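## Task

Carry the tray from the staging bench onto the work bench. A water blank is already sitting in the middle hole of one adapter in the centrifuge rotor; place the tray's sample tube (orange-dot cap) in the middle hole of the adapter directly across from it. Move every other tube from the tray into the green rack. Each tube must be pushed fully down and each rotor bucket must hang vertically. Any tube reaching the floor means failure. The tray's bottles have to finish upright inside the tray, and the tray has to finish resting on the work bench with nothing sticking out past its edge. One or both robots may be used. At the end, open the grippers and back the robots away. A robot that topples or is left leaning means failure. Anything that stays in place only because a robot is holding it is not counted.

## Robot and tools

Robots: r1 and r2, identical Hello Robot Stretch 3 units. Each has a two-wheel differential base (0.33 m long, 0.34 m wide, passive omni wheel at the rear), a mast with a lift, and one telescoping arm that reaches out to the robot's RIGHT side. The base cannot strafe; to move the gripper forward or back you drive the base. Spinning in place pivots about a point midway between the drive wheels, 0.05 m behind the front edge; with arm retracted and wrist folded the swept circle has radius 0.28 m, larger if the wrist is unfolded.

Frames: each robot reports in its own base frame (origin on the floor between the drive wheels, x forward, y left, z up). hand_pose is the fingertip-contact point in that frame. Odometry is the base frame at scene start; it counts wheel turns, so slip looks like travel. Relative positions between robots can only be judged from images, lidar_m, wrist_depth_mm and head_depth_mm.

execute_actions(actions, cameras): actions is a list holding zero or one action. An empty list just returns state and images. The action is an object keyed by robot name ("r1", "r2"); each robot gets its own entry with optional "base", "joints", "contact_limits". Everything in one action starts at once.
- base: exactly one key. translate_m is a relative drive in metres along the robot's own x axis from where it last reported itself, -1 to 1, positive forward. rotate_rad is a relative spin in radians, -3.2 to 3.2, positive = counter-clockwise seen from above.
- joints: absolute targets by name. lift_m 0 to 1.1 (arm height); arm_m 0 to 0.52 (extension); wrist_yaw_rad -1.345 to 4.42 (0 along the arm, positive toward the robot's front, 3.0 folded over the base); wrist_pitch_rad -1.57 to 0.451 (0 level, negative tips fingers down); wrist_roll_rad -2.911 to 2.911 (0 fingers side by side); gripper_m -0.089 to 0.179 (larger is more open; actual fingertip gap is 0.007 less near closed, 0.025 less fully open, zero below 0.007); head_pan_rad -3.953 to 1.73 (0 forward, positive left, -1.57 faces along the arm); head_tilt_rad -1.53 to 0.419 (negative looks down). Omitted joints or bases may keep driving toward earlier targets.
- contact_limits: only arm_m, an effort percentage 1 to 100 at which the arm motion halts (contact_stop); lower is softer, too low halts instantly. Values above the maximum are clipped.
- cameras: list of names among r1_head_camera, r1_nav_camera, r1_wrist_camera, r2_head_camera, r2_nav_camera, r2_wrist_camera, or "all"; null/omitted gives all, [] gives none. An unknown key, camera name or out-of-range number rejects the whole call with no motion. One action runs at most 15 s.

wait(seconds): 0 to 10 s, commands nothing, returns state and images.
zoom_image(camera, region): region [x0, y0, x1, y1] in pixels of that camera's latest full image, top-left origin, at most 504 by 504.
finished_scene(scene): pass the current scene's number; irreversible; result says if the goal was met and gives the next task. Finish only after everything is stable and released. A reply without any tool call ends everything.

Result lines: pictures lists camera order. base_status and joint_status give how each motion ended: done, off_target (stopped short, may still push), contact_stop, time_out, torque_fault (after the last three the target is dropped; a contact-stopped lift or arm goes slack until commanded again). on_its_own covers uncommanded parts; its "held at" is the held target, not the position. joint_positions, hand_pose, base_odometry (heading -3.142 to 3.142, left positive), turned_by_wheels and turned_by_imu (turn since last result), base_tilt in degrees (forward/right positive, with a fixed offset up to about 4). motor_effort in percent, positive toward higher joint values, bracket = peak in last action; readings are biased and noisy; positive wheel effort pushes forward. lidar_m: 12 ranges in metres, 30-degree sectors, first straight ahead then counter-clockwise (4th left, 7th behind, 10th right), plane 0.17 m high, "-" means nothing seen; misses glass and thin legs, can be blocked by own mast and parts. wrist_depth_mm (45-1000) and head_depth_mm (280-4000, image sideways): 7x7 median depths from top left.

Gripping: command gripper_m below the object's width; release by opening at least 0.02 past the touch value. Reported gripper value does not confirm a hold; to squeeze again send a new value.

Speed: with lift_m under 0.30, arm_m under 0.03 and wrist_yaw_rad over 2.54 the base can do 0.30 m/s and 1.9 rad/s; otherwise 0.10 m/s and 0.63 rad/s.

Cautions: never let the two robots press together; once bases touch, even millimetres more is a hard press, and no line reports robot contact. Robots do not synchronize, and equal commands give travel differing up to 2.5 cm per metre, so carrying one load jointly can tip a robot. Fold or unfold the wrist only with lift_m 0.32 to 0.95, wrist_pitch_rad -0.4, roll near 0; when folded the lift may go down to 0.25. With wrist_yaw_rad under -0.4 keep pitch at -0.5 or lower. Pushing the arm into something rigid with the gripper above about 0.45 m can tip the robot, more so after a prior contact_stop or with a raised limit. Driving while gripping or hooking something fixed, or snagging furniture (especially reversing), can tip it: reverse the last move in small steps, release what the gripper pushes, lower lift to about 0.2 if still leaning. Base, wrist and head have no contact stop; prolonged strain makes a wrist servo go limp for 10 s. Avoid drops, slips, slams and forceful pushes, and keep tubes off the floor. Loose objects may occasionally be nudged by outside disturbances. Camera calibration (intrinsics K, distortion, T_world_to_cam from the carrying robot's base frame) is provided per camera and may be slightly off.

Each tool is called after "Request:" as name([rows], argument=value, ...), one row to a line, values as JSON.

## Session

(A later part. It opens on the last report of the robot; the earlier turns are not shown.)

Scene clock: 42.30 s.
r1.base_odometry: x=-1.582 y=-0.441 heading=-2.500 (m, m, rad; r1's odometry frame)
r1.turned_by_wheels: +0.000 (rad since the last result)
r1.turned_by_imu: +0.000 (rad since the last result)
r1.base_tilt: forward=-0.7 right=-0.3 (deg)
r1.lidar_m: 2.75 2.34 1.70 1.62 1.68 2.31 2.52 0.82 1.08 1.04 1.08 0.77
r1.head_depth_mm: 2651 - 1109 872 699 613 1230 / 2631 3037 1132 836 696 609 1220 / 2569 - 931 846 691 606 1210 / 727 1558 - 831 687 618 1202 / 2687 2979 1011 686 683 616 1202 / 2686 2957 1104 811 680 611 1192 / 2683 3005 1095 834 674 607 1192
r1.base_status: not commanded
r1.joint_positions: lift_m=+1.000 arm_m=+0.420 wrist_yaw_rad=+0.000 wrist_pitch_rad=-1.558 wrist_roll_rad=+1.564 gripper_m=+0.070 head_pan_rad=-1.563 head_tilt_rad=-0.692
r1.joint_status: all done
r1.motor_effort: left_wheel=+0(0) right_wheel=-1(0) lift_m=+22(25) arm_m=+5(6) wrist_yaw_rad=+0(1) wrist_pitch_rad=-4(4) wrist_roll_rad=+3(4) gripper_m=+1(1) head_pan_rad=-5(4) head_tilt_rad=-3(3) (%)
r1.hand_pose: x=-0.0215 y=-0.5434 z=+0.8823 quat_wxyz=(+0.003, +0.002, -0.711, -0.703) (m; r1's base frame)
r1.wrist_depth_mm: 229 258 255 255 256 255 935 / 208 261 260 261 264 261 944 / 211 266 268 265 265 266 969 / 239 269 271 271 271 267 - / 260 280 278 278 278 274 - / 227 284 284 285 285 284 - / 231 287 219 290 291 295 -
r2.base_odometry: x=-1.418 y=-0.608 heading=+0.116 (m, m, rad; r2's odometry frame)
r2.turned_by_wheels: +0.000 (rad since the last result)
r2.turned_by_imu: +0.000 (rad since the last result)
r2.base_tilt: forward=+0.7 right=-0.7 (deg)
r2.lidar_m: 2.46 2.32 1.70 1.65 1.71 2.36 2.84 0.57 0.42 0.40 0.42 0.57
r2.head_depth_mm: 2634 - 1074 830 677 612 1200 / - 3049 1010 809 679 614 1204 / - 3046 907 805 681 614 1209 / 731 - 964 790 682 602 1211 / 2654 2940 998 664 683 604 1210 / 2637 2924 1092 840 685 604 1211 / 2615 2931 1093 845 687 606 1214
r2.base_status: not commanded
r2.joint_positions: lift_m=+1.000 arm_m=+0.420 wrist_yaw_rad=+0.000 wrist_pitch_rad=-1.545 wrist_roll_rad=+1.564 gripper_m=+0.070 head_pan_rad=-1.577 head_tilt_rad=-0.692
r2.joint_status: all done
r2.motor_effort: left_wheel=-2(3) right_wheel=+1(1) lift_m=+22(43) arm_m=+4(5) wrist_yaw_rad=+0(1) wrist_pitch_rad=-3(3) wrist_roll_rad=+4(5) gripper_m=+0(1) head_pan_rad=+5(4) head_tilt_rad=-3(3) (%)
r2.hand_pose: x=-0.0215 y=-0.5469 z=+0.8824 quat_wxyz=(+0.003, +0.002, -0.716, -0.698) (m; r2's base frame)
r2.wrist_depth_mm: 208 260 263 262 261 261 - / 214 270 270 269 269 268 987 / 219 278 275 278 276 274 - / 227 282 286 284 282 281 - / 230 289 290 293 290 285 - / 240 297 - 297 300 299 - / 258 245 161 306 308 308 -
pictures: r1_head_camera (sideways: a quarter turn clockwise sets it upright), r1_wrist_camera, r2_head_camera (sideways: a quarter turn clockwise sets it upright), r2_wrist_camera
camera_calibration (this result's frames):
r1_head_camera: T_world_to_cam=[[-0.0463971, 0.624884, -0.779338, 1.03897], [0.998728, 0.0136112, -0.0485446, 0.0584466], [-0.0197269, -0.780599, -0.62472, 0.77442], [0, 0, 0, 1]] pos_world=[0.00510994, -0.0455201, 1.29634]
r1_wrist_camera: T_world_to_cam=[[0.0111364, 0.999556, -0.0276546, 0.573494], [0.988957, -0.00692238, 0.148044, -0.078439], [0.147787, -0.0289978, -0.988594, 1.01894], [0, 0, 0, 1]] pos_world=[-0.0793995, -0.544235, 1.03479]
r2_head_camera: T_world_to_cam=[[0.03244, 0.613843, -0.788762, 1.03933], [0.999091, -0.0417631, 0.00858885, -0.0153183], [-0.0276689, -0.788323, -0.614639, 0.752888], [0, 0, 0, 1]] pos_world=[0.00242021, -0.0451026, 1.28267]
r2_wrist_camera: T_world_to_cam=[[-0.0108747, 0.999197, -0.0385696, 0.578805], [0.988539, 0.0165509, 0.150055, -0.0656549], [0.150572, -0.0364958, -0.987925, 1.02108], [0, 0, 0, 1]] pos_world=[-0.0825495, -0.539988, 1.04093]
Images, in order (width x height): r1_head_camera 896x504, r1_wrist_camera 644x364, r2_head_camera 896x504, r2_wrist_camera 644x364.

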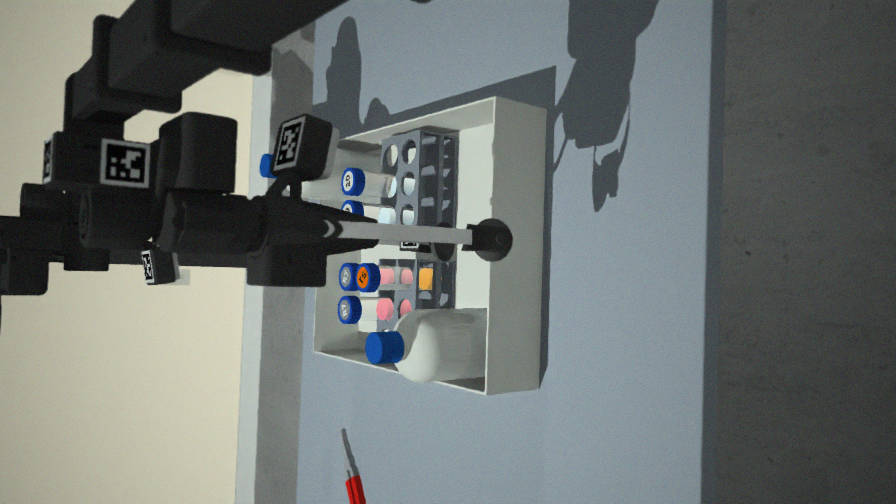

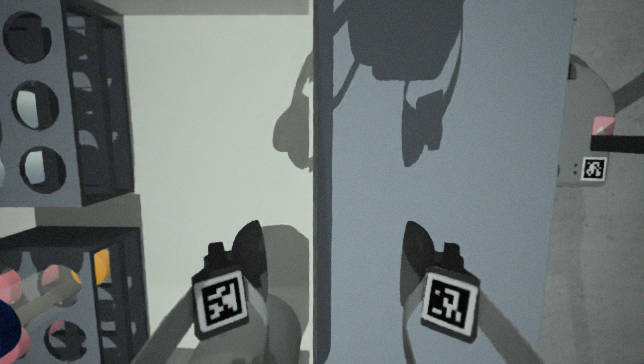

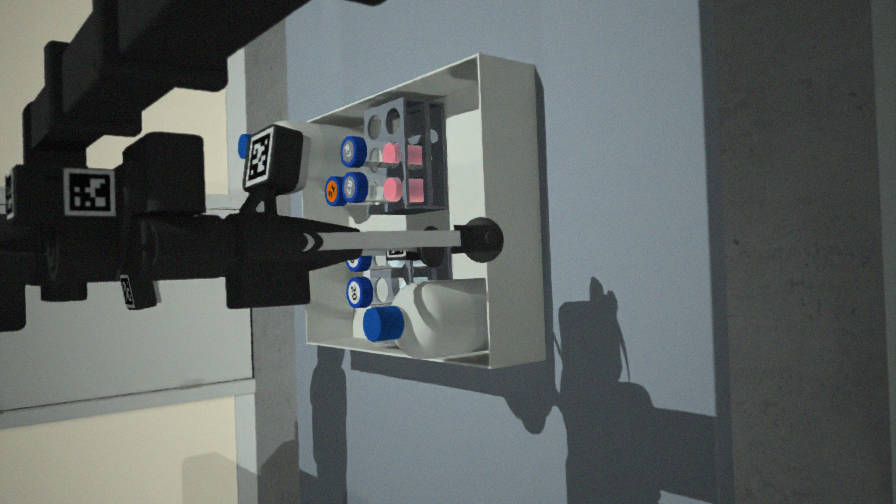

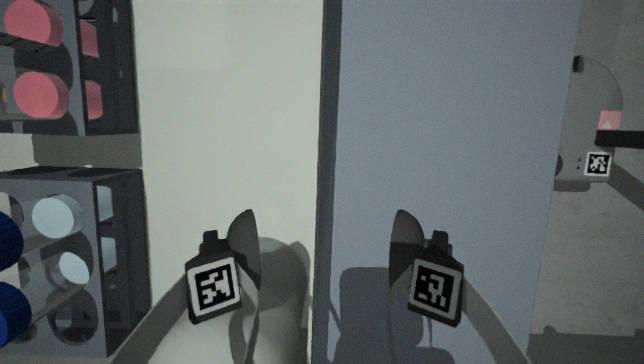

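Request:
execute_actions([
  {"r1":{"base":{"translate_m":-0.02},"joints":{"arm_m":0.432}},"r2":{"base":{"translate_m":-0.04},"joints":{"arm_m":0.423}}},
], cameras=[])

Request:
execute_actions([
  {"r1":{"joints":{"lift_m":0.925}},"r2":{"joints":{"lift_m":0.925}}},
], cameras=["r1_wrist_camera","r2_wrist_camera"])

Scene clock: 45.20 s.
r1.base_odometry: x=-1.566 y=-0.429 heading=-2.500 (m, m, rad; r1's odometry frame)
r1.turned_by_wheels: +0.000 (rad since the last result)
r1.turned_by_imu: +0.000 (rad since the last result)
r1.base_tilt: forward=-0.8 right=-0.3 (deg)
r1.lidar_m: 2.77 2.34 1.70 1.62 1.68 2.31 2.51 0.80 1.08 1.04 1.08 0.79
r1.head_depth_mm: 2646 - 1112 872 699 613 1221 / 2607 3040 1125 839 696 609 1213 / 2613 - 917 829 691 619 1211 / 763 835 987 830 686 618 1202 / 784 2991 994 790 684 614 1201 / 2673 3013 1107 687 678 611 1199 / 2672 3029 1098 836 675 608 1190
r1.base_status: done
r1.joint_positions: lift_m=+1.000 arm_m=+0.432 wrist_yaw_rad=+0.000 wrist_pitch_rad=-1.558 wrist_roll_rad=+1.564 gripper_m=+0.070 head_pan_rad=-1.563 head_tilt_rad=-0.692
r1.joint_status: all done
r1.motor_effort: left_wheel=+1(3) right_wheel=+1(4) lift_m=+22(22) arm_m=+5(7) wrist_yaw_rad=+0(1) wrist_pitch_rad=-4(4) wrist_roll_rad=+3(3) gripper_m=+1(0) head_pan_rad=-5(5) head_tilt_rad=-3(3) (%)
r1.hand_pose: x=-0.0215 y=-0.5554 z=+0.8823 quat_wxyz=(+0.003, +0.002, -0.711, -0.703) (m; r1's base frame)
r1.wrist_depth_mm: 202 217 214 254 255 255 936 / 209 258 263 262 259 259 953 / 211 264 270 268 266 265 265 / 215 271 273 274 272 270 - / 250 282 281 277 280 277 - / 233 258 286 284 288 283 - / 231 263 276 289 295 294 -
r2.base_odometry: x=-1.458 y=-0.613 heading=+0.116 (m, m, rad; r2's odometry frame)
r2.turned_by_wheels: +0.000 (rad since the last result)
r2.turned_by_imu: +0.000 (rad since the last result)
r2.base_tilt: forward=+0.6 right=-0.9 (deg)
r2.lidar_m: 2.51 2.32 1.70 1.65 1.71 2.36 2.80 0.57 0.42 0.40 0.42 0.57
r2.head_depth_mm: 2626 - 1070 832 678 613 1200 / - 3024 1075 804 679 614 1205 / - 3045 905 813 681 616 1210 / 2542 - 960 805 680 603 1208 / 747 2888 988 682 684 604 1215 / 2638 2915 1089 684 686 605 1211 / 2660 2938 1094 846 685 606 1213
r2.base_status: done
r2.joint_positions: lift_m=+1.000 arm_m=+0.423 wrist_yaw_rad=+0.000 wrist_pitch_rad=-1.545 wrist_roll_rad=+1.564 gripper_m=+0.070 head_pan_rad=-1.577 head_tilt_rad=-0.692
r2.joint_status: all done
r2.motor_effort: left_wheel=-2(7) right_wheel=+1(5) lift_m=+22(22) arm_m=+4(3) wrist_yaw_rad=+1(1) wrist_pitch_rad=-3(3) wrist_roll_rad=+4(4) gripper_m=+1(1) head_pan_rad=+5(5) head_tilt_rad=-2(3) (%)
r2.hand_pose: x=-0.0215 y=-0.5499 z=+0.8824 quat_wxyz=(+0.003, +0.002, -0.716, -0.698) (m; r2's base frame)
r2.wrist_depth_mm: 237 264 264 262 262 262 - / 213 269 270 269 267 267 - / 219 275 279 276 275 274 - / 226 284 282 285 281 281 - / 245 289 290 291 291 287 - / 235 277 - 300 299 298 - / 247 276 226 306 307 310 -
pictures: none
No camera images: the call's "cameras" was empty. Leave "cameras" out to get every camera's image.

Scene clock: 46.70 s.
r1.base_odometry: x=-1.566 y=-0.429 heading=-2.500 (m, m, rad; r1's odometry frame)
r1.turned_by_wheels: +0.000 (rad since the last result)
r1.turned_by_imu: +0.000 (rad since the last result)
r1.base_tilt: forward=-0.7 right=-0.3 (deg)
r1.lidar_m: 2.77 2.34 1.71 1.62 1.68 2.31 2.50 0.80 1.08 1.04 1.08 0.79
r1.head_depth_mm: 2710 2998 - - 670 613 1215 / 2706 2877 1098 839 694 609 1217 / 2693 2879 - 827 691 619 1208 / 2592 867 - 821 678 617 1207 / 1048 2901 995 790 683 614 1204 / 2716 3000 1104 687 678 612 1196 / 2692 2995 1096 836 675 608 1190
r1.base_status: not commanded
r1.joint_positions: lift_m=+0.925 arm_m=+0.432 wrist_yaw_rad=+0.000 wrist_pitch_rad=-1.558 wrist_roll_rad=+1.564 gripper_m=+0.070 head_pan_rad=-1.563 head_tilt_rad=-0.692
r1.joint_status: all done
r1.motor_effort: left_wheel=+0(1) right_wheel=+0(0) lift_m=+22(24) arm_m=+6(6) wrist_yaw_rad=+0(1) wrist_pitch_rad=-4(4) wrist_roll_rad=+3(3) gripper_m=+1(0) head_pan_rad=-4(4) head_tilt_rad=-3(3) (%)
r1.hand_pose: x=-0.0215 y=-0.5554 z=+0.8073 quat_wxyz=(+0.003, +0.002, -0.711, -0.703) (m; r1's base frame)
r1.wrist_depth_mm: 185 185 186 184 186 184 184 / 189 189 189 189 190 188 187 / 192 193 193 193 193 191 190 / 194 200 199 196 198 196 196 / 199 204 202 203 202 201 201 / 208 208 206 206 208 206 204 / 195 213 212 213 211 210 209
r2.base_odometry: x=-1.458 y=-0.613 heading=+0.116 (m, m, rad; r2's odometry frame)
r2.turned_by_wheels: +0.000 (rad since the last result)
r2.turned_by_imu: +0.000 (rad since the last result)
r2.base_tilt: forward=+0.6 right=-0.9 (deg)
r2.lidar_m: 2.51 2.32 1.71 1.65 1.72 2.37 2.80 0.57 0.42 0.40 0.42 0.58
r2.head_depth_mm: 2692 2994 - - 659 613 1200 / 2686 2881 1074 804 679 615 1204 / 2677 - - 815 681 616 1207 / 2631 850 - 808 665 602 1212 / 837 887 1002 681 683 603 1214 / 2600 2904 1089 683 686 604 1208 / 2663 2939 1095 845 686 606 1211
r2.base_status: not commanded
r2.joint_positions: lift_m=+0.925 arm_m=+0.423 wrist_yaw_rad=+0.000 wrist_pitch_rad=-1.545 wrist_roll_rad=+1.564 gripper_m=+0.070 head_pan_rad=-1.577 head_tilt_rad=-0.692
r2.joint_status: all done
r2.motor_effort: left_wheel=-2(2) right_wheel=+1(1) lift_m=+22(21) arm_m=+3(4) wrist_yaw_rad=+0(1) wrist_pitch_rad=-3(3) wrist_roll_rad=+4(4) gripper_m=+0(0) head_pan_rad=+5(5) head_tilt_rad=-2(2) (%)
r2.hand_pose: x=-0.0215 y=-0.5499 z=+0.8074 quat_wxyz=(+0.003, +0.002, -0.716, -0.698) (m; r2's base frame)
r2.wrist_depth_mm: 192 193 192 190 192 189 188 / 194 199 195 196 195 194 192 / 200 203 201 200 200 199 197 / 204 208 206 206 206 205 201 / 215 215 211 211 211 209 209 / 198 219 - 217 218 215 213 / 198 227 222 225 223 221 222
pictures: r1_wrist_camera, r2_wrist_camera
camera_calibration (this result's frames):
r1_wrist_camera: T_world_to_cam=[[0.0111367, 0.999556, -0.0276204, 0.583382], [0.988957, -0.00692776, 0.148044, -0.0674221], [0.147787, -0.0289641, -0.988595, 0.944468], [0, 0, 0, 1]] pos_world=[-0.0793995, -0.556234, 0.959791]
r2_wrist_camera: T_world_to_cam=[[-0.010875, 0.999197, -0.0385517, 0.578895], [0.988539, 0.0165485, 0.150055, -0.0543534], [0.150572, -0.036478, -0.987926, 0.946889], [0, 0, 0, 1]] pos_world=[-0.0825495, -0.54299, 0.965929]
Images, in order (width x height): r1_wrist_camera 644x364, r2_wrist_camera 644x364.

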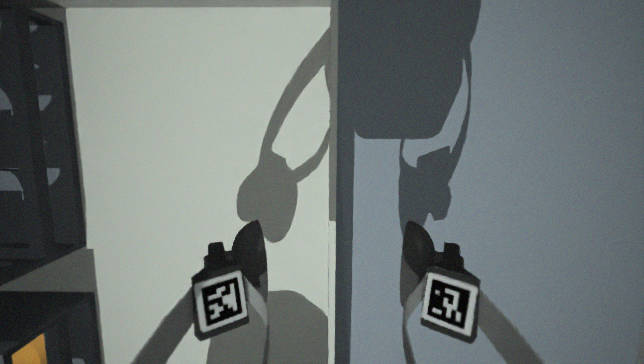

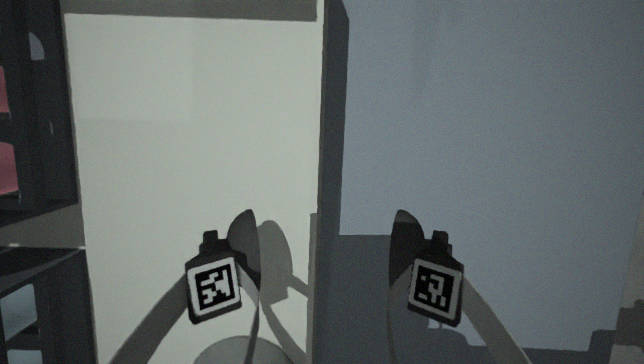

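Request:
execute_actions([
  {"r1":{"joints":{"gripper_m":-0.06}},"r2":{"joints":{"gripper_m":-0.06,"arm_m":0.428}}},
], cameras=[])

Request:
execute_actions([
  {"r1":{"joints":{"lift_m":1.04}},"r2":{"joints":{"lift_m":1.04}}},
], cameras=["r1_wrist_camera","r2_wrist_camera","r2_nav_camera"])

Request:
execute_actions([
  {"r1":{"base":{"translate_m":-0.3}},"r2":{"base":{"translate_m":0.3}}},
], cameras=["r1_wrist_camera","r2_wrist_camera","r2_nav_camera"])

Scene clock: 50.63 s.
r1.base_odometry: x=-1.566 y=-0.429 heading=-2.500 (m, m, rad; r1's odometry frame)
r1.turned_by_wheels: +0.000 (rad since the last result)
r1.turned_by_imu: +0.000 (rad since the last result)
r1.base_tilt: forward=-0.8 right=-0.2 (deg)
r1.lidar_m: 2.77 2.35 1.70 1.62 1.68 2.32 2.50 0.80 1.08 1.04 1.08 0.79
r1.head_depth_mm: 2675 3006 - - 670 612 1226 / 2663 2900 1097 838 694 609 1213 / 2703 2874 - 819 691 607 1214 / 2594 860 - 815 686 617 1207 / 1052 2898 995 789 682 613 1195 / 2690 2970 1103 685 676 611 1197 / 2683 2981 1095 836 674 608 1194
r1.base_status: not commanded
r1.joint_positions: lift_m=+0.925 arm_m=+0.432 wrist_yaw_rad=+0.000 wrist_pitch_rad=-1.556 wrist_roll_rad=+1.564 gripper_m=-0.059 head_pan_rad=-1.563 head_tilt_rad=-0.692
r1.joint_status: all done
r1.motor_effort: left_wheel=-1(1) right_wheel=+0(0) lift_m=+27(27) arm_m=+5(6) wrist_yaw_rad=+0(0) wrist_pitch_rad=-5(6) wrist_roll_rad=+3(3) gripper_m=-20(98) head_pan_rad=-5(5) head_tilt_rad=-2(3) (%)
r1.hand_pose: x=-0.0215 y=-0.5560 z=+0.8070 quat_wxyz=(+0.003, +0.002, -0.712, -0.702) (m; r1's base frame)
r1.wrist_depth_mm: 180 182 180 180 184 184 182 / 184 186 185 184 190 187 187 / 188 190 190 189 191 193 189 / 193 195 193 194 198 195 195 / 196 199 198 197 201 201 198 / 204 205 202 - 206 204 203 / 193 209 210 208 211 210 208
r2.base_odometry: x=-1.458 y=-0.613 heading=+0.116 (m, m, rad; r2's odometry frame)
r2.turned_by_wheels: +0.000 (rad since the last result)
r2.turned_by_imu: +0.000 (rad since the last result)
r2.base_tilt: forward=+0.6 right=-0.8 (deg)
r2.lidar_m: 2.50 2.32 1.70 1.65 1.71 2.36 2.80 0.57 0.42 0.40 0.42 0.57
r2.head_depth_mm: 2695 2979 - - 660 612 1200 / 2684 2871 1077 795 678 614 1205 / 2693 - 890 811 680 602 1202 / 2611 850 - 803 682 603 1211 / 836 882 992 680 684 604 1212 / 2594 2931 1089 685 684 603 1210 / 2643 2935 1092 843 687 605 1215
r2.base_status: not commanded
r2.joint_positions: lift_m=+0.925 arm_m=+0.428 wrist_yaw_rad=-0.003 wrist_pitch_rad=-1.544 wrist_roll_rad=+1.573 gripper_m=-0.059 head_pan_rad=-1.577 head_tilt_rad=-0.692
r2.joint_status: all done
r2.motor_effort: left_wheel=-3(2) right_wheel=+1(1) lift_m=+28(28) arm_m=+3(2) wrist_yaw_rad=+1(3) wrist_pitch_rad=-3(3) wrist_roll_rad=-2(4) gripper_m=-27(100) head_pan_rad=+5(4) head_tilt_rad=-3(2) (%)
r2.hand_pose: x=-0.0215 y=-0.5551 z=+0.8071 quat_wxyz=(-0.001, -0.002, -0.716, -0.698) (m; r2's base frame)
r2.wrist_depth_mm: 188 190 189 189 190 190 188 / 193 195 193 193 194 194 192 / 197 200 198 198 199 198 196 / 200 205 204 204 204 203 201 / 211 211 209 205 211 209 206 / 197 217 215 - 215 215 213 / 191 221 218 221 222 222 218
pictures: none
No camera images: the call's "cameras" was empty. Leave "cameras" out to get every camera's image.

Scene clock: 52.50 s.
r1.base_odometry: x=-1.566 y=-0.429 heading=-2.500 (m, m, rad; r1's odometry frame)
r1.turned_by_wheels: +0.000 (rad since the last result)
r1.turned_by_imu: +0.000 (rad since the last result)
r1.base_tilt: forward=-0.7 right=-0.2 (deg)
r1.lidar_m: 2.77 2.34 1.70 1.62 1.68 2.31 2.50 0.80 1.08 1.04 1.08 0.79
r1.head_depth_mm: - 3032 1158 873 698 612 1224 / - 3002 1100 806 695 610 1212 / - - 777 742 690 606 1214 / 736 - 785 771 686 617 1204 / 2593 2957 747 642 684 614 1198 / 2677 3006 597 641 678 611 1195 / 2691 2993 1094 834 675 607 1194
r1.base_status: not commanded
r1.joint_positions: lift_m=+1.040 arm_m=+0.432 wrist_yaw_rad=+0.000 wrist_pitch_rad=-1.556 wrist_roll_rad=+1.564 gripper_m=-0.056 head_pan_rad=-1.563 head_tilt_rad=-0.692
r1.joint_status: all done
r1.motor_effort: left_wheel=+0(0) right_wheel=+0(0) lift_m=+32(36) arm_m=+6(4) wrist_yaw_rad=-1(0) wrist_pitch_rad=-5(5) wrist_roll_rad=+3(3) gripper_m=-19(20) head_pan_rad=-4(5) head_tilt_rad=-3(3) (%)
r1.hand_pose: x=-0.0215 y=-0.5560 z=+0.9217 quat_wxyz=(+0.003, +0.002, -0.712, -0.702) (m; r1's base frame)
r1.wrist_depth_mm: 180 181 181 181 292 291 - / 183 185 182 184 297 295 - / 188 190 189 188 304 302 - / 192 193 194 193 310 306 - / 195 199 198 196 317 313 - / 205 204 204 - 324 323 - / 193 211 209 209 335 333 -
r2.base_odometry: x=-1.458 y=-0.613 heading=+0.116 (m, m, rad; r2's odometry frame)
r2.turned_by_wheels: +0.000 (rad since the last result)
r2.turned_by_imu: +0.000 (rad since the last result)
r2.base_tilt: forward=+0.8 right=-0.6 (deg)
r2.lidar_m: 2.51 2.31 1.71 1.65 1.71 2.37 2.80 0.57 0.42 0.40 0.42 0.58
r2.head_depth_mm: - 3008 1070 831 678 612 1207 / 2728 2985 784 758 680 614 1209 / - 813 747 645 681 600 1205 / - - 757 762 683 601 1210 / 775 2800 721 638 683 604 1210 / 2648 2881 586 636 685 605 1211 / 2647 2929 1095 844 686 605 1218
r2.base_status: not commanded
r2.joint_positions: lift_m=+1.039 arm_m=+0.428 wrist_yaw_rad=-0.003 wrist_pitch_rad=-1.544 wrist_roll_rad=+1.573 gripper_m=-0.051 head_pan_rad=-1.577 head_tilt_rad=-0.692
r2.joint_status: all done
r2.on_its_own: gripper_m is held at -0.050, not at your -0.060, by its stall guard, which is still easing
r2.motor_effort: left_wheel=-2(3) right_wheel=+1(2) lift_m=+52(56) arm_m=+3(3) wrist_yaw_rad=+2(1) wrist_pitch_rad=-3(3) wrist_roll_rad=-2(2) gripper_m=-3(27) head_pan_rad=+5(5) head_tilt_rad=-3(3) (%)
r2.hand_pose: x=-0.0215 y=-0.5551 z=+0.9211 quat_wxyz=(-0.002, -0.002, -0.716, -0.698) (m; r2's base frame)
r2.wrist_depth_mm: 188 191 190 192 297 296 - / 193 195 194 194 304 304 - / 197 199 199 198 316 309 - / 199 206 204 204 323 320 - / 210 210 208 205 328 328 - / 198 216 215 - 340 343 - / 190 220 217 220 350 354 -
pictures: r1_wrist_camera, r2_nav_camera (sideways: a quarter turn counterclockwise sets it upright), r2_wrist_camera
camera_calibration (this result's frames):
r1_wrist_camera: T_world_to_cam=[[0.0111449, 0.999483, -0.0301683, 0.589531], [0.988956, -0.00655843, 0.148061, -0.0841785], [0.147787, -0.0314853, -0.988518, 1.0561], [0, 0, 0, 1]] pos_world=[-0.0793994, -0.556527, 1.07423]
r2_nav_camera: T_world_to_cam=[[0.0176551, -0.610274, 0.791994, -0.991676], [-0.999474, -0.0323103, -0.00261654, 0.0609375], [0.0271863, -0.791532, -0.610523, 0.754266], [0, 0, 0, 1]] pos_world=[0.0579079, -0.00619931, 1.24606]
r2_wrist_camera: T_world_to_cam=[[0.000670712, 0.999228, -0.0392729, 0.589389], [0.98863, 0.00524273, 0.150276, -0.0778506], [0.150366, -0.0389272, -0.987864, 1.0576], [0, 0, 0, 1]] pos_world=[-0.082457, -0.547357, 1.07961]
Images, in order (width x height): r1_wrist_camera 644x364, r2_nav_camera 672x504, r2_wrist_camera 644x364.

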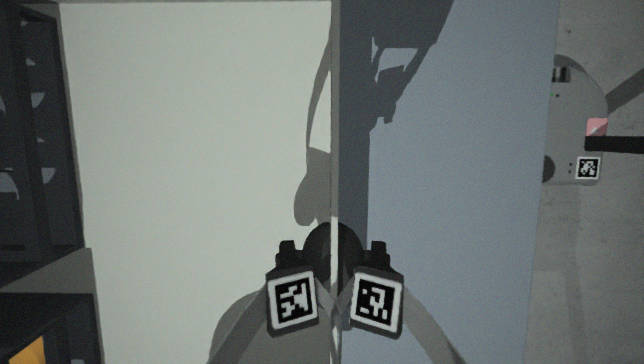

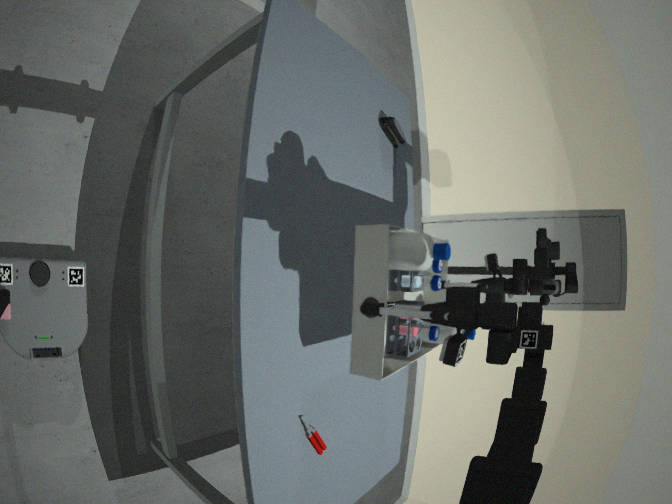

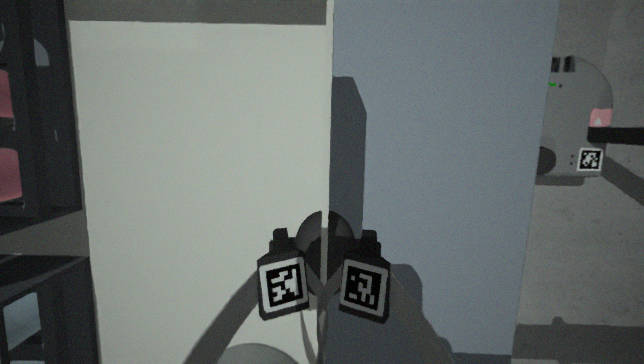

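Scene clock: 56.87 s.
r1.base_odometry: x=-1.325 y=-0.249 heading=-2.500 (m, m, rad; r1's odometry frame)
r1.turned_by_wheels: +0.000 (rad since the last result)
r1.turned_by_imu: +0.001 (rad since the last result)
r1.base_tilt: forward=-0.7 right=-0.2 (deg)
r1.lidar_m: 3.06 2.33 1.68 1.61 1.69 2.31 2.21 0.56 0.56 1.04 1.08 1.07
r1.head_depth_mm: - 3051 1162 875 686 612 1227 / - 3003 1102 807 693 623 1220 / - - 775 743 692 621 1209 / 741 - 784 772 686 616 1203 / 2599 2946 751 643 681 614 1199 / 2677 2984 600 644 678 612 1192 / 2703 2994 1091 837 674 609 1191
r1.base_status: done
r1.joint_positions: lift_m=+1.040 arm_m=+0.432 wrist_yaw_rad=+0.000 wrist_pitch_rad=-1.552 wrist_roll_rad=+1.564 gripper_m=-0.056 head_pan_rad=-1.563 head_tilt_rad=-0.692
r1.joint_status: not commanded
r1.motor_effort: left_wheel=+0(3) right_wheel=+1(2) lift_m=+32(32) arm_m=+5(4) wrist_yaw_rad=+0(0) wrist_pitch_rad=-7(7) wrist_roll_rad=+3(3) gripper_m=-21(20) head_pan_rad=-4(4) head_tilt_rad=-3(3) (%)
r1.hand_pose: x=-0.0215 y=-0.5571 z=+0.9217 quat_wxyz=(+0.003, +0.002, -0.714, -0.701) (m; r1's base frame)
r1.wrist_depth_mm: 181 180 180 180 290 290 - / 185 185 184 183 299 297 - / 189 191 190 188 302 304 - / 193 195 193 194 310 314 - / 195 201 199 197 316 315 - / 205 207 205 - 325 325 - / 194 211 211 212 329 332 -
r2.base_odometry: x=-1.160 y=-0.578 heading=+0.115 (m, m, rad; r2's odometry frame)
r2.turned_by_wheels: +0.000 (rad since the last result)
r2.turned_by_imu: -0.002 (rad since the last result)
r2.base_tilt: forward=+0.6 right=-0.8 (deg)
r2.lidar_m: 2.21 2.33 1.70 1.65 1.71 2.35 3.11 0.57 0.42 0.40 0.42 0.56
r2.head_depth_mm: - 3007 1069 830 678 612 1203 / 2742 2963 785 757 679 614 1208 / - 816 748 649 679 616 1210 / - - 750 762 682 602 1207 / 778 2807 722 641 684 603 1211 / 2634 2914 588 639 687 604 1214 / 2642 2941 1098 844 687 605 1212
r2.base_status: done
r2.joint_positions: lift_m=+1.039 arm_m=+0.428 wrist_yaw_rad=-0.003 wrist_pitch_rad=-1.538 wrist_roll_rad=+1.573 gripper_m=-0.049 head_pan_rad=-1.577 head_tilt_rad=-0.692
r2.joint_status: not commanded
r2.on_its_own: gripper_m is held at -0.050, not at your -0.060, by its stall guard, which is not easing now
r2.motor_effort: left_wheel=-3(3) right_wheel=+3(10) lift_m=+52(53) arm_m=+3(4) wrist_yaw_rad=+3(2) wrist_pitch_rad=-5(5) wrist_roll_rad=-2(2) gripper_m=-22(24) head_pan_rad=+5(5) head_tilt_rad=-4(3) (%)
r2.hand_pose: x=-0.0215 y=-0.5568 z=+0.9210 quat_wxyz=(-0.002, -0.002, -0.718, -0.696) (m; r2's base frame)
r2.wrist_depth_mm: 189 192 191 190 296 295 - / 194 196 195 195 304 304 - / 200 201 200 200 314 311 - / 202 206 204 204 319 319 - / 214 212 209 206 328 329 - / 201 215 215 - 338 339 - / 193 222 218 220 351 352 -
pictures: r1_wrist_camera, r2_nav_camera (sideways: a quarter turn counterclockwise sets it upright), r2_wrist_camera
camera_calibration (this result's frames):
r1_wrist_camera: T_world_to_cam=[[0.0111491, 0.999357, -0.0340752, 0.594081], [0.988956, -0.00598381, 0.148086, -0.0838762], [0.147787, -0.0353499, -0.988387, 1.05372], [0, 0, 0, 1]] pos_world=[-0.0793993, -0.556953, 1.07415]
r2_nav_camera: T_world_to_cam=[[0.0176549, -0.610274, 0.791994, -0.991676], [-0.999474, -0.03231, -0.00261654, 0.0609375], [0.0271861, -0.791532, -0.610523, 0.754266], [0, 0, 0, 1]] pos_world=[0.0579079, -0.00619932, 1.24606]
r2_wrist_camera: T_world_to_cam=[[0.000667777, 0.998965, -0.0454855, 0.596595], [0.988633, 0.00617915, 0.150222, -0.0772512], [0.150348, -0.0450688, -0.987605, 1.05378], [0, 0, 0, 1]] pos_world=[-0.0824588, -0.548008, 1.07946]
Images, in order (width x height): r1_wrist_camera 644x364, r2_nav_camera 672x504, r2_wrist_camera 644x364.

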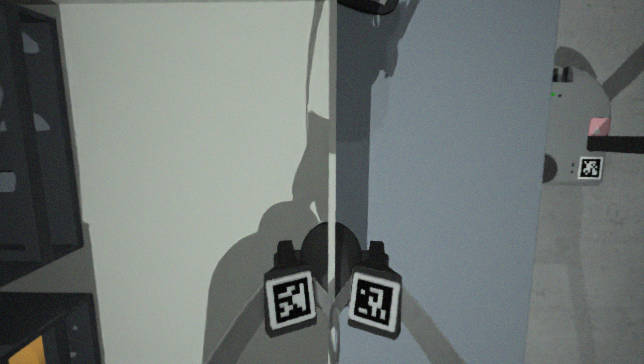

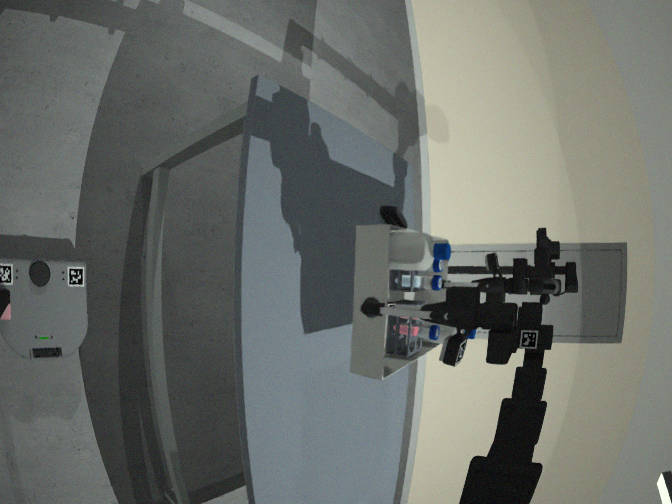

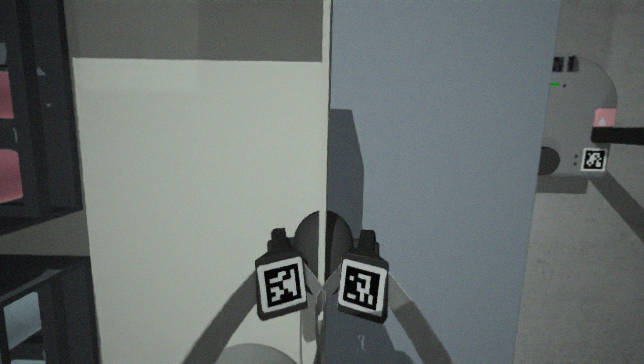

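Request:
execute_actions([
  {"r1":{"base":{"translate_m":-0.6},"joints":{"arm_m":0.434}},"r2":{"base":{"translate_m":0.6},"joints":{"arm_m":0.433}}},
], cameras=["r1_wrist_camera","r2_wrist_camera"])

Scene clock: 66.13 s.
r1.base_odometry: x=-0.845 y=+0.110 heading=-2.500 (m, m, rad; r1's odometry frame)
r1.turned_by_wheels: +0.000 (rad since the last result)
r1.turned_by_imu: +0.001 (rad since the last result)
r1.base_tilt: forward=-0.8 right=-0.2 (deg)
r1.lidar_m: 1.63 2.32 1.68 1.63 1.68 2.30 1.62 1.63 3.25 1.05 0.43 1.48
r1.head_depth_mm: - 3034 2835 2138 1705 1420 1225 / - 2990 2679 1957 1689 1421 1219 / - 811 778 646 1684 1399 1213 / 742 - 789 1702 1672 1394 1207 / 2614 2966 754 647 1626 1397 1198 / 2691 3004 603 645 1412 1364 1130 / 2701 2974 1095 834 675 609 1147
r1.base_status: done
r1.joint_positions: lift_m=+1.040 arm_m=+0.434 wrist_yaw_rad=+0.000 wrist_pitch_rad=-1.552 wrist_roll_rad=+1.564 gripper_m=-0.056 head_pan_rad=-1.563 head_tilt_rad=-0.692
r1.joint_status: all done
r1.motor_effort: left_wheel=-1(3) right_wheel=+0(2) lift_m=+31(32) arm_m=+4(5) wrist_yaw_rad=+0(0) wrist_pitch_rad=-7(7) wrist_roll_rad=+3(3) gripper_m=-20(20) head_pan_rad=-5(5) head_tilt_rad=-3(2) (%)
r1.hand_pose: x=-0.0215 y=-0.5591 z=+0.9216 quat_wxyz=(+0.003, +0.002, -0.714, -0.701) (m; r1's base frame)
r1.wrist_depth_mm: 181 182 179 179 - - 960 / 184 186 185 185 - - - / 189 191 189 188 - - - / 192 196 194 193 - - - / 195 200 200 196 - - - / 204 206 204 - - - - / 194 211 211 211 353 - -
r2.base_odometry: x=-0.564 y=-0.509 heading=+0.115 (m, m, rad; r2's odometry frame)
r2.turned_by_wheels: +0.000 (rad since the last result)
r2.turned_by_imu: -0.003 (rad since the last result)
r2.base_tilt: forward=+0.6 right=-0.8 (deg)
r2.lidar_m: 1.61 2.32 1.70 1.64 1.70 2.34 1.58 0.58 0.44 1.06 3.29 1.62
r2.head_depth_mm: - 2996 1074 830 676 613 1182 / 2739 2969 785 781 736 1360 905 / - 823 753 1289 1570 1395 1209 / - - 765 1671 1658 1397 1211 / 783 2834 730 648 1652 1399 1211 / 2626 2891 594 646 1662 1407 1212 / 2641 2927 2631 2054 1661 1402 1214
r2.base_status: done
r2.joint_positions: lift_m=+1.039 arm_m=+0.433 wrist_yaw_rad=-0.003 wrist_pitch_rad=-1.538 wrist_roll_rad=+1.573 gripper_m=-0.049 head_pan_rad=-1.577 head_tilt_rad=-0.692
r2.joint_status: all done
r2.on_its_own: gripper_m is held at -0.050, not at your -0.060, by its stall guard, which is not easing now
r2.motor_effort: left_wheel=-2(1) right_wheel=+2(10) lift_m=+53(52) arm_m=+3(2) wrist_yaw_rad=+3(2) wrist_pitch_rad=-6(6) wrist_roll_rad=-2(2) gripper_m=-23(23) head_pan_rad=+5(4) head_tilt_rad=-3(3) (%)
r2.hand_pose: x=-0.0215 y=-0.5618 z=+0.9210 quat_wxyz=(-0.002, -0.002, -0.718, -0.696) (m; r2's base frame)
r2.wrist_depth_mm: 190 192 190 191 298 292 - / 194 197 195 196 - - - / 199 201 199 200 - - - / 201 207 205 205 - - - / 212 210 209 207 - - - / 202 217 214 - - - - / 191 222 218 220 - - -
pictures: r1_wrist_camera, r2_wrist_camera
camera_calibration (this result's frames):
r1_wrist_camera: T_world_to_cam=[[0.0111473, 0.999348, -0.0343352, 0.596383], [0.988956, -0.0059435, 0.148087, -0.0838666], [0.147787, -0.0356068, -0.988378, 1.05349], [0, 0, 0, 1]] pos_world=[-0.0793993, -0.558982, 1.07414]
r2_wrist_camera: T_world_to_cam=[[0.0006613, 0.998958, -0.0456448, 0.601775], [0.988633, 0.00620949, 0.150221, -0.077201], [0.150348, -0.0452253, -0.987598, 1.05346], [0, 0, 0, 1]] pos_world=[-0.0824589, -0.553026, 1.07946]
Images, in order (width x height): r1_wrist_camera 644x364, r2_wrist_camera 644x364.

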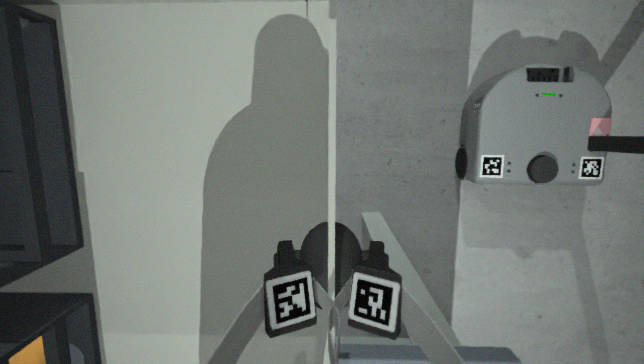

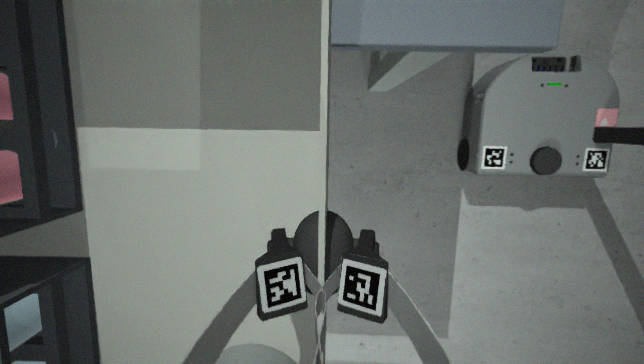

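Good; continue.

Request:
execute_actions([
  {"r1":{"base":{"translate_m":-0.8},"joints":{"arm_m":0.439,"head_pan_rad":-2.3}},"r2":{"base":{"translate_m":0.8},"joints":{"arm_m":0.439,"head_pan_rad":-0.8}}},
], cameras=["r1_wrist_camera","r2_wrist_camera"])

Request:
execute_actions([
  {"r1":{"base":{"translate_m":-0.5},"joints":{"arm_m":0.441}},"r2":{"base":{"translate_m":0.5},"joints":{"arm_m":0.441}}},
], cameras=["r1_wrist_camera","r2_wrist_camera","r1_nav_camera","r2_nav_camera"])

Scene clock: 76.97 s.
r1.base_odometry: x=-0.204 y=+0.589 heading=-2.500 (m, m, rad; r1's odometry frame)
r1.turned_by_wheels: +0.000 (rad since the last result)
r1.turned_by_imu: +0.001 (rad since the last result)
r1.base_tilt: forward=-0.7 right=-0.2 (deg)
r1.lidar_m: 2.43 2.30 1.69 1.63 1.68 2.30 2.22 0.87 1.30 1.47 1.42 1.05
r1.head_depth_mm: - - - - - 1392 1219 / - - - - - 1382 1220 / 3954 - - - 1609 1410 1212 / 3612 - - - 1677 1399 1206 / 3298 - - - 1662 1389 1201 / 3100 - - 2010 1651 1389 1193 / 2822 - 2446 2037 1641 1384 1191
r1.base_status: done
r1.joint_positions: lift_m=+1.040 arm_m=+0.439 wrist_yaw_rad=+0.000 wrist_pitch_rad=-1.558 wrist_roll_rad=+1.564 gripper_m=-0.056 head_pan_rad=-2.293 head_tilt_rad=-0.692
r1.joint_status: all done
r1.motor_effort: left_wheel=-1(4) right_wheel=+1(3) lift_m=+32(32) arm_m=+5(5) wrist_yaw_rad=+0(0) wrist_pitch_rad=-5(7) wrist_roll_rad=+3(3) gripper_m=-19(20) head_pan_rad=-5(57) head_tilt_rad=-3(3) (%)
r1.hand_pose: x=-0.0215 y=-0.5625 z=+0.9218 quat_wxyz=(+0.003, +0.002, -0.711, -0.703) (m; r1's base frame)
r1.wrist_depth_mm: 180 181 180 179 - - - / 183 186 184 184 - - - / 187 188 188 188 - - - / 193 194 194 194 - - - / 195 199 198 196 - - - / 205 205 202 - - - - / 193 211 210 208 - - -
r2.base_odometry: x=+0.231 y=-0.417 heading=+0.115 (m, m, rad; r2's odometry frame)
r2.turned_by_wheels: +0.000 (rad since the last result)
r2.turned_by_imu: -0.004 (rad since the last result)
r2.base_tilt: forward=+0.7 right=-0.7 (deg)
r2.lidar_m: 1.58 2.32 1.70 1.64 1.70 2.33 1.60 1.07 1.44 1.47 1.29 0.86
r2.head_depth_mm: 2901 3114 2584 2024 1642 1392 1203 / 3100 3274 2594 2037 1651 1396 1203 / 3277 3524 1413 1901 1647 1395 1210 / 3554 3702 1243 2016 1652 1393 1208 / - 1552 1138 2033 1657 1404 1213 / - 1548 1088 1909 1545 1341 1213 / - 1566 1100 975 1549 1407 1215
r2.base_status: done
r2.joint_positions: lift_m=+1.039 arm_m=+0.439 wrist_yaw_rad=-0.003 wrist_pitch_rad=-1.544 wrist_roll_rad=+1.573 gripper_m=-0.049 head_pan_rad=-0.807 head_tilt_rad=-0.692
r2.joint_status: all done
r2.on_its_own: gripper_m is held at -0.050, not at your -0.060, by its stall guard, which is not easing now
r2.motor_effort: left_wheel=-2(2) right_wheel=+1(9) lift_m=+53(53) arm_m=+4(3) wrist_yaw_rad=+2(2) wrist_pitch_rad=-3(5) wrist_roll_rad=-2(2) gripper_m=-23(23) head_pan_rad=+5(54) head_tilt_rad=-3(3) (%)
r2.hand_pose: x=-0.0215 y=-0.5662 z=+0.9211 quat_wxyz=(-0.002, -0.002, -0.716, -0.698) (m; r2's base frame)
r2.wrist_depth_mm: 190 190 190 190 - - - / 194 195 194 195 - - - / 197 200 200 198 - - - / 201 205 203 204 - - - / 212 210 208 206 - - - / 204 214 213 - - - - / 191 221 217 220 - - -
pictures: r1_wrist_camera, r2_wrist_camera
camera_calibration (this result's frames):
r1_wrist_camera: T_world_to_cam=[[0.0111435, 0.999537, -0.0283191, 0.59436], [0.988956, -0.00683095, 0.148049, -0.0843687], [0.147787, -0.0296561, -0.988575, 1.05702], [0, 0, 0, 1]] pos_world=[-0.0793993, -0.563314, 1.07426]
r2_wrist_camera: T_world_to_cam=[[0.000651583, 0.999225, -0.0393671, 0.600492], [0.98863, 0.0052758, 0.150275, -0.0777727], [0.150366, -0.0390174, -0.98786, 1.05712], [0, 0, 0, 1]] pos_world=[-0.0824573, -0.55837, 1.07961]
Images, in order (width x height): r1_wrist_camera 644x364, r2_wrist_camera 644x364.

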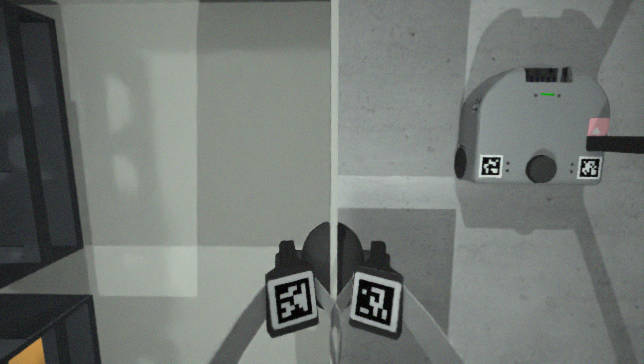

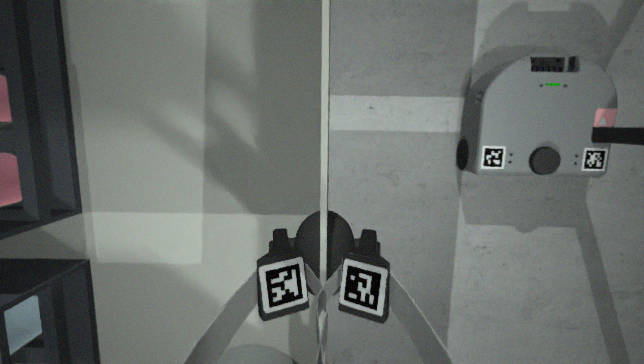

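Scene clock: 83.33 s.
r1.base_odometry: x=+0.197 y=+0.888 heading=-2.500 (m, m, rad; r1's odometry frame)
r1.turned_by_wheels: +0.000 (rad since the last result)
r1.turned_by_imu: +0.001 (rad since the last result)
r1.base_tilt: forward=-0.7 right=-0.4 (deg)
r1.lidar_m: 1.54 2.27 1.69 1.62 1.68 2.29 1.74 1.51 0.49 1.08 3.25 1.52
r1.head_depth_mm: 3677 3838 - - - 1386 1221 / - - - - - 1414 1211 / 3997 - - - 1609 1415 1211 / 3686 - - - 1546 1400 1207 / 3311 - - - 701 891 1135 / 3100 - - 826 736 1383 1197 / 2819 - 1006 861 1526 1381 1193
r1.base_status: done
r1.joint_positions: lift_m=+1.040 arm_m=+0.441 wrist_yaw_rad=+0.000 wrist_pitch_rad=-1.560 wrist_roll_rad=+1.564 gripper_m=-0.056 head_pan_rad=-2.293 head_tilt_rad=-0.692
r1.joint_status: all done
r1.motor_effort: left_wheel=-1(4) right_wheel=+1(3) lift_m=+32(31) arm_m=+5(5) wrist_yaw_rad=+1(1) wrist_pitch_rad=-3(4) wrist_roll_rad=+3(3) gripper_m=-20(20) head_pan_rad=-5(5) head_tilt_rad=-3(3) (%)
r1.hand_pose: x=-0.0215 y=-0.5639 z=+0.9218 quat_wxyz=(+0.003, +0.002, -0.711, -0.704) (m; r1's base frame)
r1.wrist_depth_mm: 180 180 179 180 724 - - / 184 184 184 185 - - - / 187 189 189 188 - - - / 192 194 194 194 - - - / 194 199 199 198 - - - / 204 204 203 - - - - / 193 211 210 209 - - -
r2.base_odometry: x=+0.728 y=-0.359 heading=+0.115 (m, m, rad; r2's odometry frame)
r2.turned_by_wheels: +0.000 (rad since the last result)
r2.turned_by_imu: -0.002 (rad since the last result)
r2.base_tilt: forward=+0.6 right=-0.9 (deg)
r2.lidar_m: 1.57 2.34 1.71 1.64 1.70 2.33 1.57 1.55 3.29 1.07 0.47 0.58
r2.head_depth_mm: 2884 3123 1074 831 1599 1392 1207 / 3077 3236 1074 834 699 1399 1204 / 3309 3513 1083 835 682 794 1044 / 3587 3665 1084 837 722 1396 1161 / - 1555 1087 839 1581 1368 1214 / - 1560 1093 871 1658 1346 1216 / 3677 1556 1095 937 1661 1409 1219
r2.base_status: done
r2.joint_positions: lift_m=+1.039 arm_m=+0.441 wrist_yaw_rad=-0.003 wrist_pitch_rad=-1.546 wrist_roll_rad=+1.573 gripper_m=-0.049 head_pan_rad=-0.807 head_tilt_rad=-0.692
r2.joint_status: all done
r2.on_its_own: gripper_m is held at -0.050, not at your -0.060, by its stall guard, which is not easing now
r2.motor_effort: left_wheel=-1(3) right_wheel=+0(8) lift_m=+52(52) arm_m=+4(5) wrist_yaw_rad=+2(2) wrist_pitch_rad=-2(3) wrist_roll_rad=-2(2) gripper_m=-23(23) head_pan_rad=+4(5) head_tilt_rad=-3(3) (%)
r2.hand_pose: x=-0.0215 y=-0.5676 z=+0.9212 quat_wxyz=(-0.001, -0.002, -0.716, -0.699) (m; r2's base frame)
r2.wrist_depth_mm: 190 191 190 190 - - - / 193 195 194 195 - - - / 198 199 199 199 - - - / 200 204 205 204 - - - / 210 209 208 205 - - - / 206 215 213 - - - - / 190 220 218 220 - - -
pictures: r1_nav_camera (sideways: a quarter turn counterclockwise sets it upright), r1_wrist_camera, r2_nav_camera (sideways: a quarter turn counterclockwise sets it upright), r2_wrist_camera
camera_calibration (this result's frames):
r1_nav_camera: T_world_to_cam=[[-0.4293, -0.467004, 0.773052, -0.963225], [-0.761086, 0.647898, -0.0312566, 0.0973197], [-0.486262, -0.601777, -0.633573, 0.78819], [0, 0, 0, 1]] pos_world=[0.0438224, -0.0385691, 1.24704]
r1_wrist_camera: T_world_to_cam=[[0.0111413, 0.999605, -0.0258144, 0.59343], [0.988956, -0.00719972, 0.148031, -0.0845775], [0.147787, -0.0271785, -0.988646, 1.05849], [0, 0, 0, 1]] pos_world=[-0.0793994, -0.565036, 1.07431]
r2_nav_camera: T_world_to_cam=[[0.437444, -0.425897, 0.791994, -0.994237], [-0.695148, -0.718862, -0.00261654, 0.0590811], [0.570449, -0.549408, -0.610523, 0.750952], [0, 0, 0, 1]] pos_world=[0.0476137, 0.0316086, 1.24606]
r2_wrist_camera: T_world_to_cam=[[0.000512682, 0.999301, -0.0373894, 0.600186], [0.988629, 0.00511598, 0.15029, -0.0778744], [0.150377, -0.0370412, -0.987935, 1.05829], [0, 0, 0, 1]] pos_world=[-0.0824602, -0.560167, 1.07966]
Images, in order (width x height): r1_nav_camera 672x504, r1_wrist_camera 644x364, r2_nav_camera 672x504, r2_wrist_camera 644x364.

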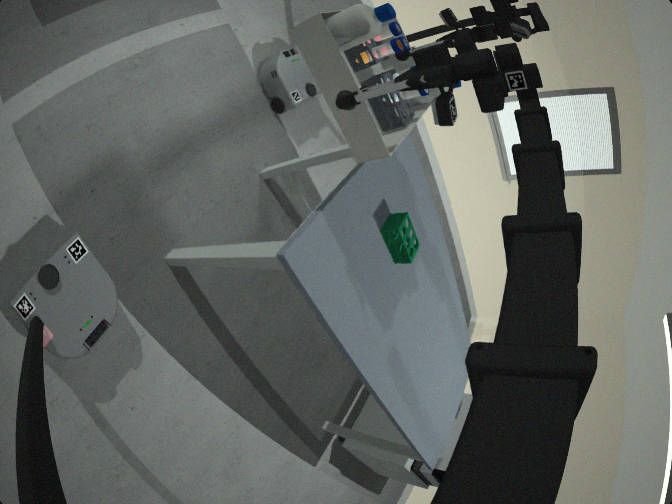

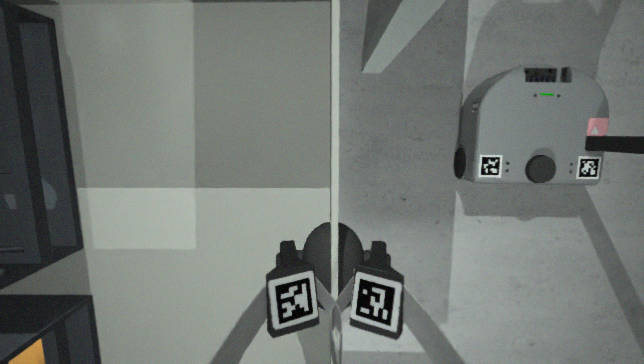

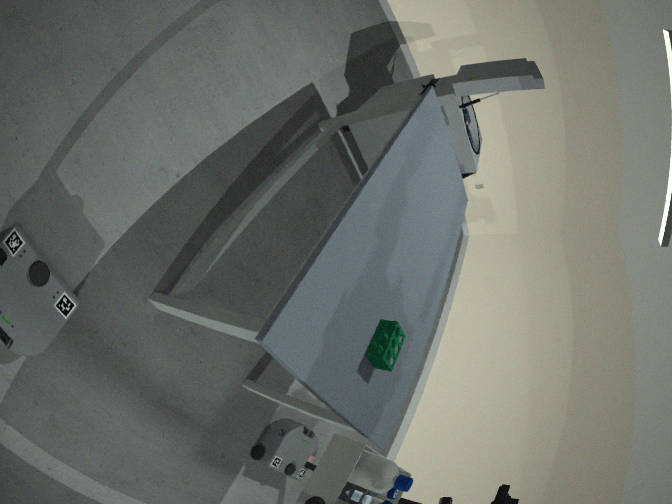

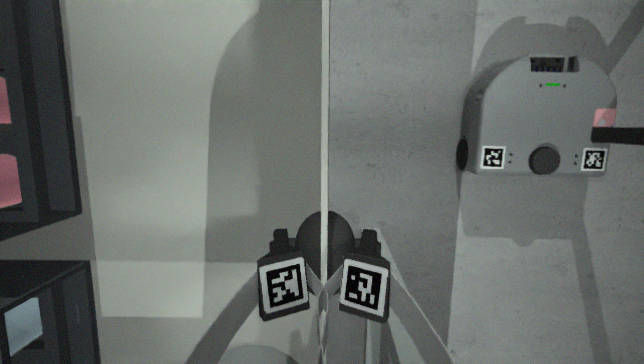

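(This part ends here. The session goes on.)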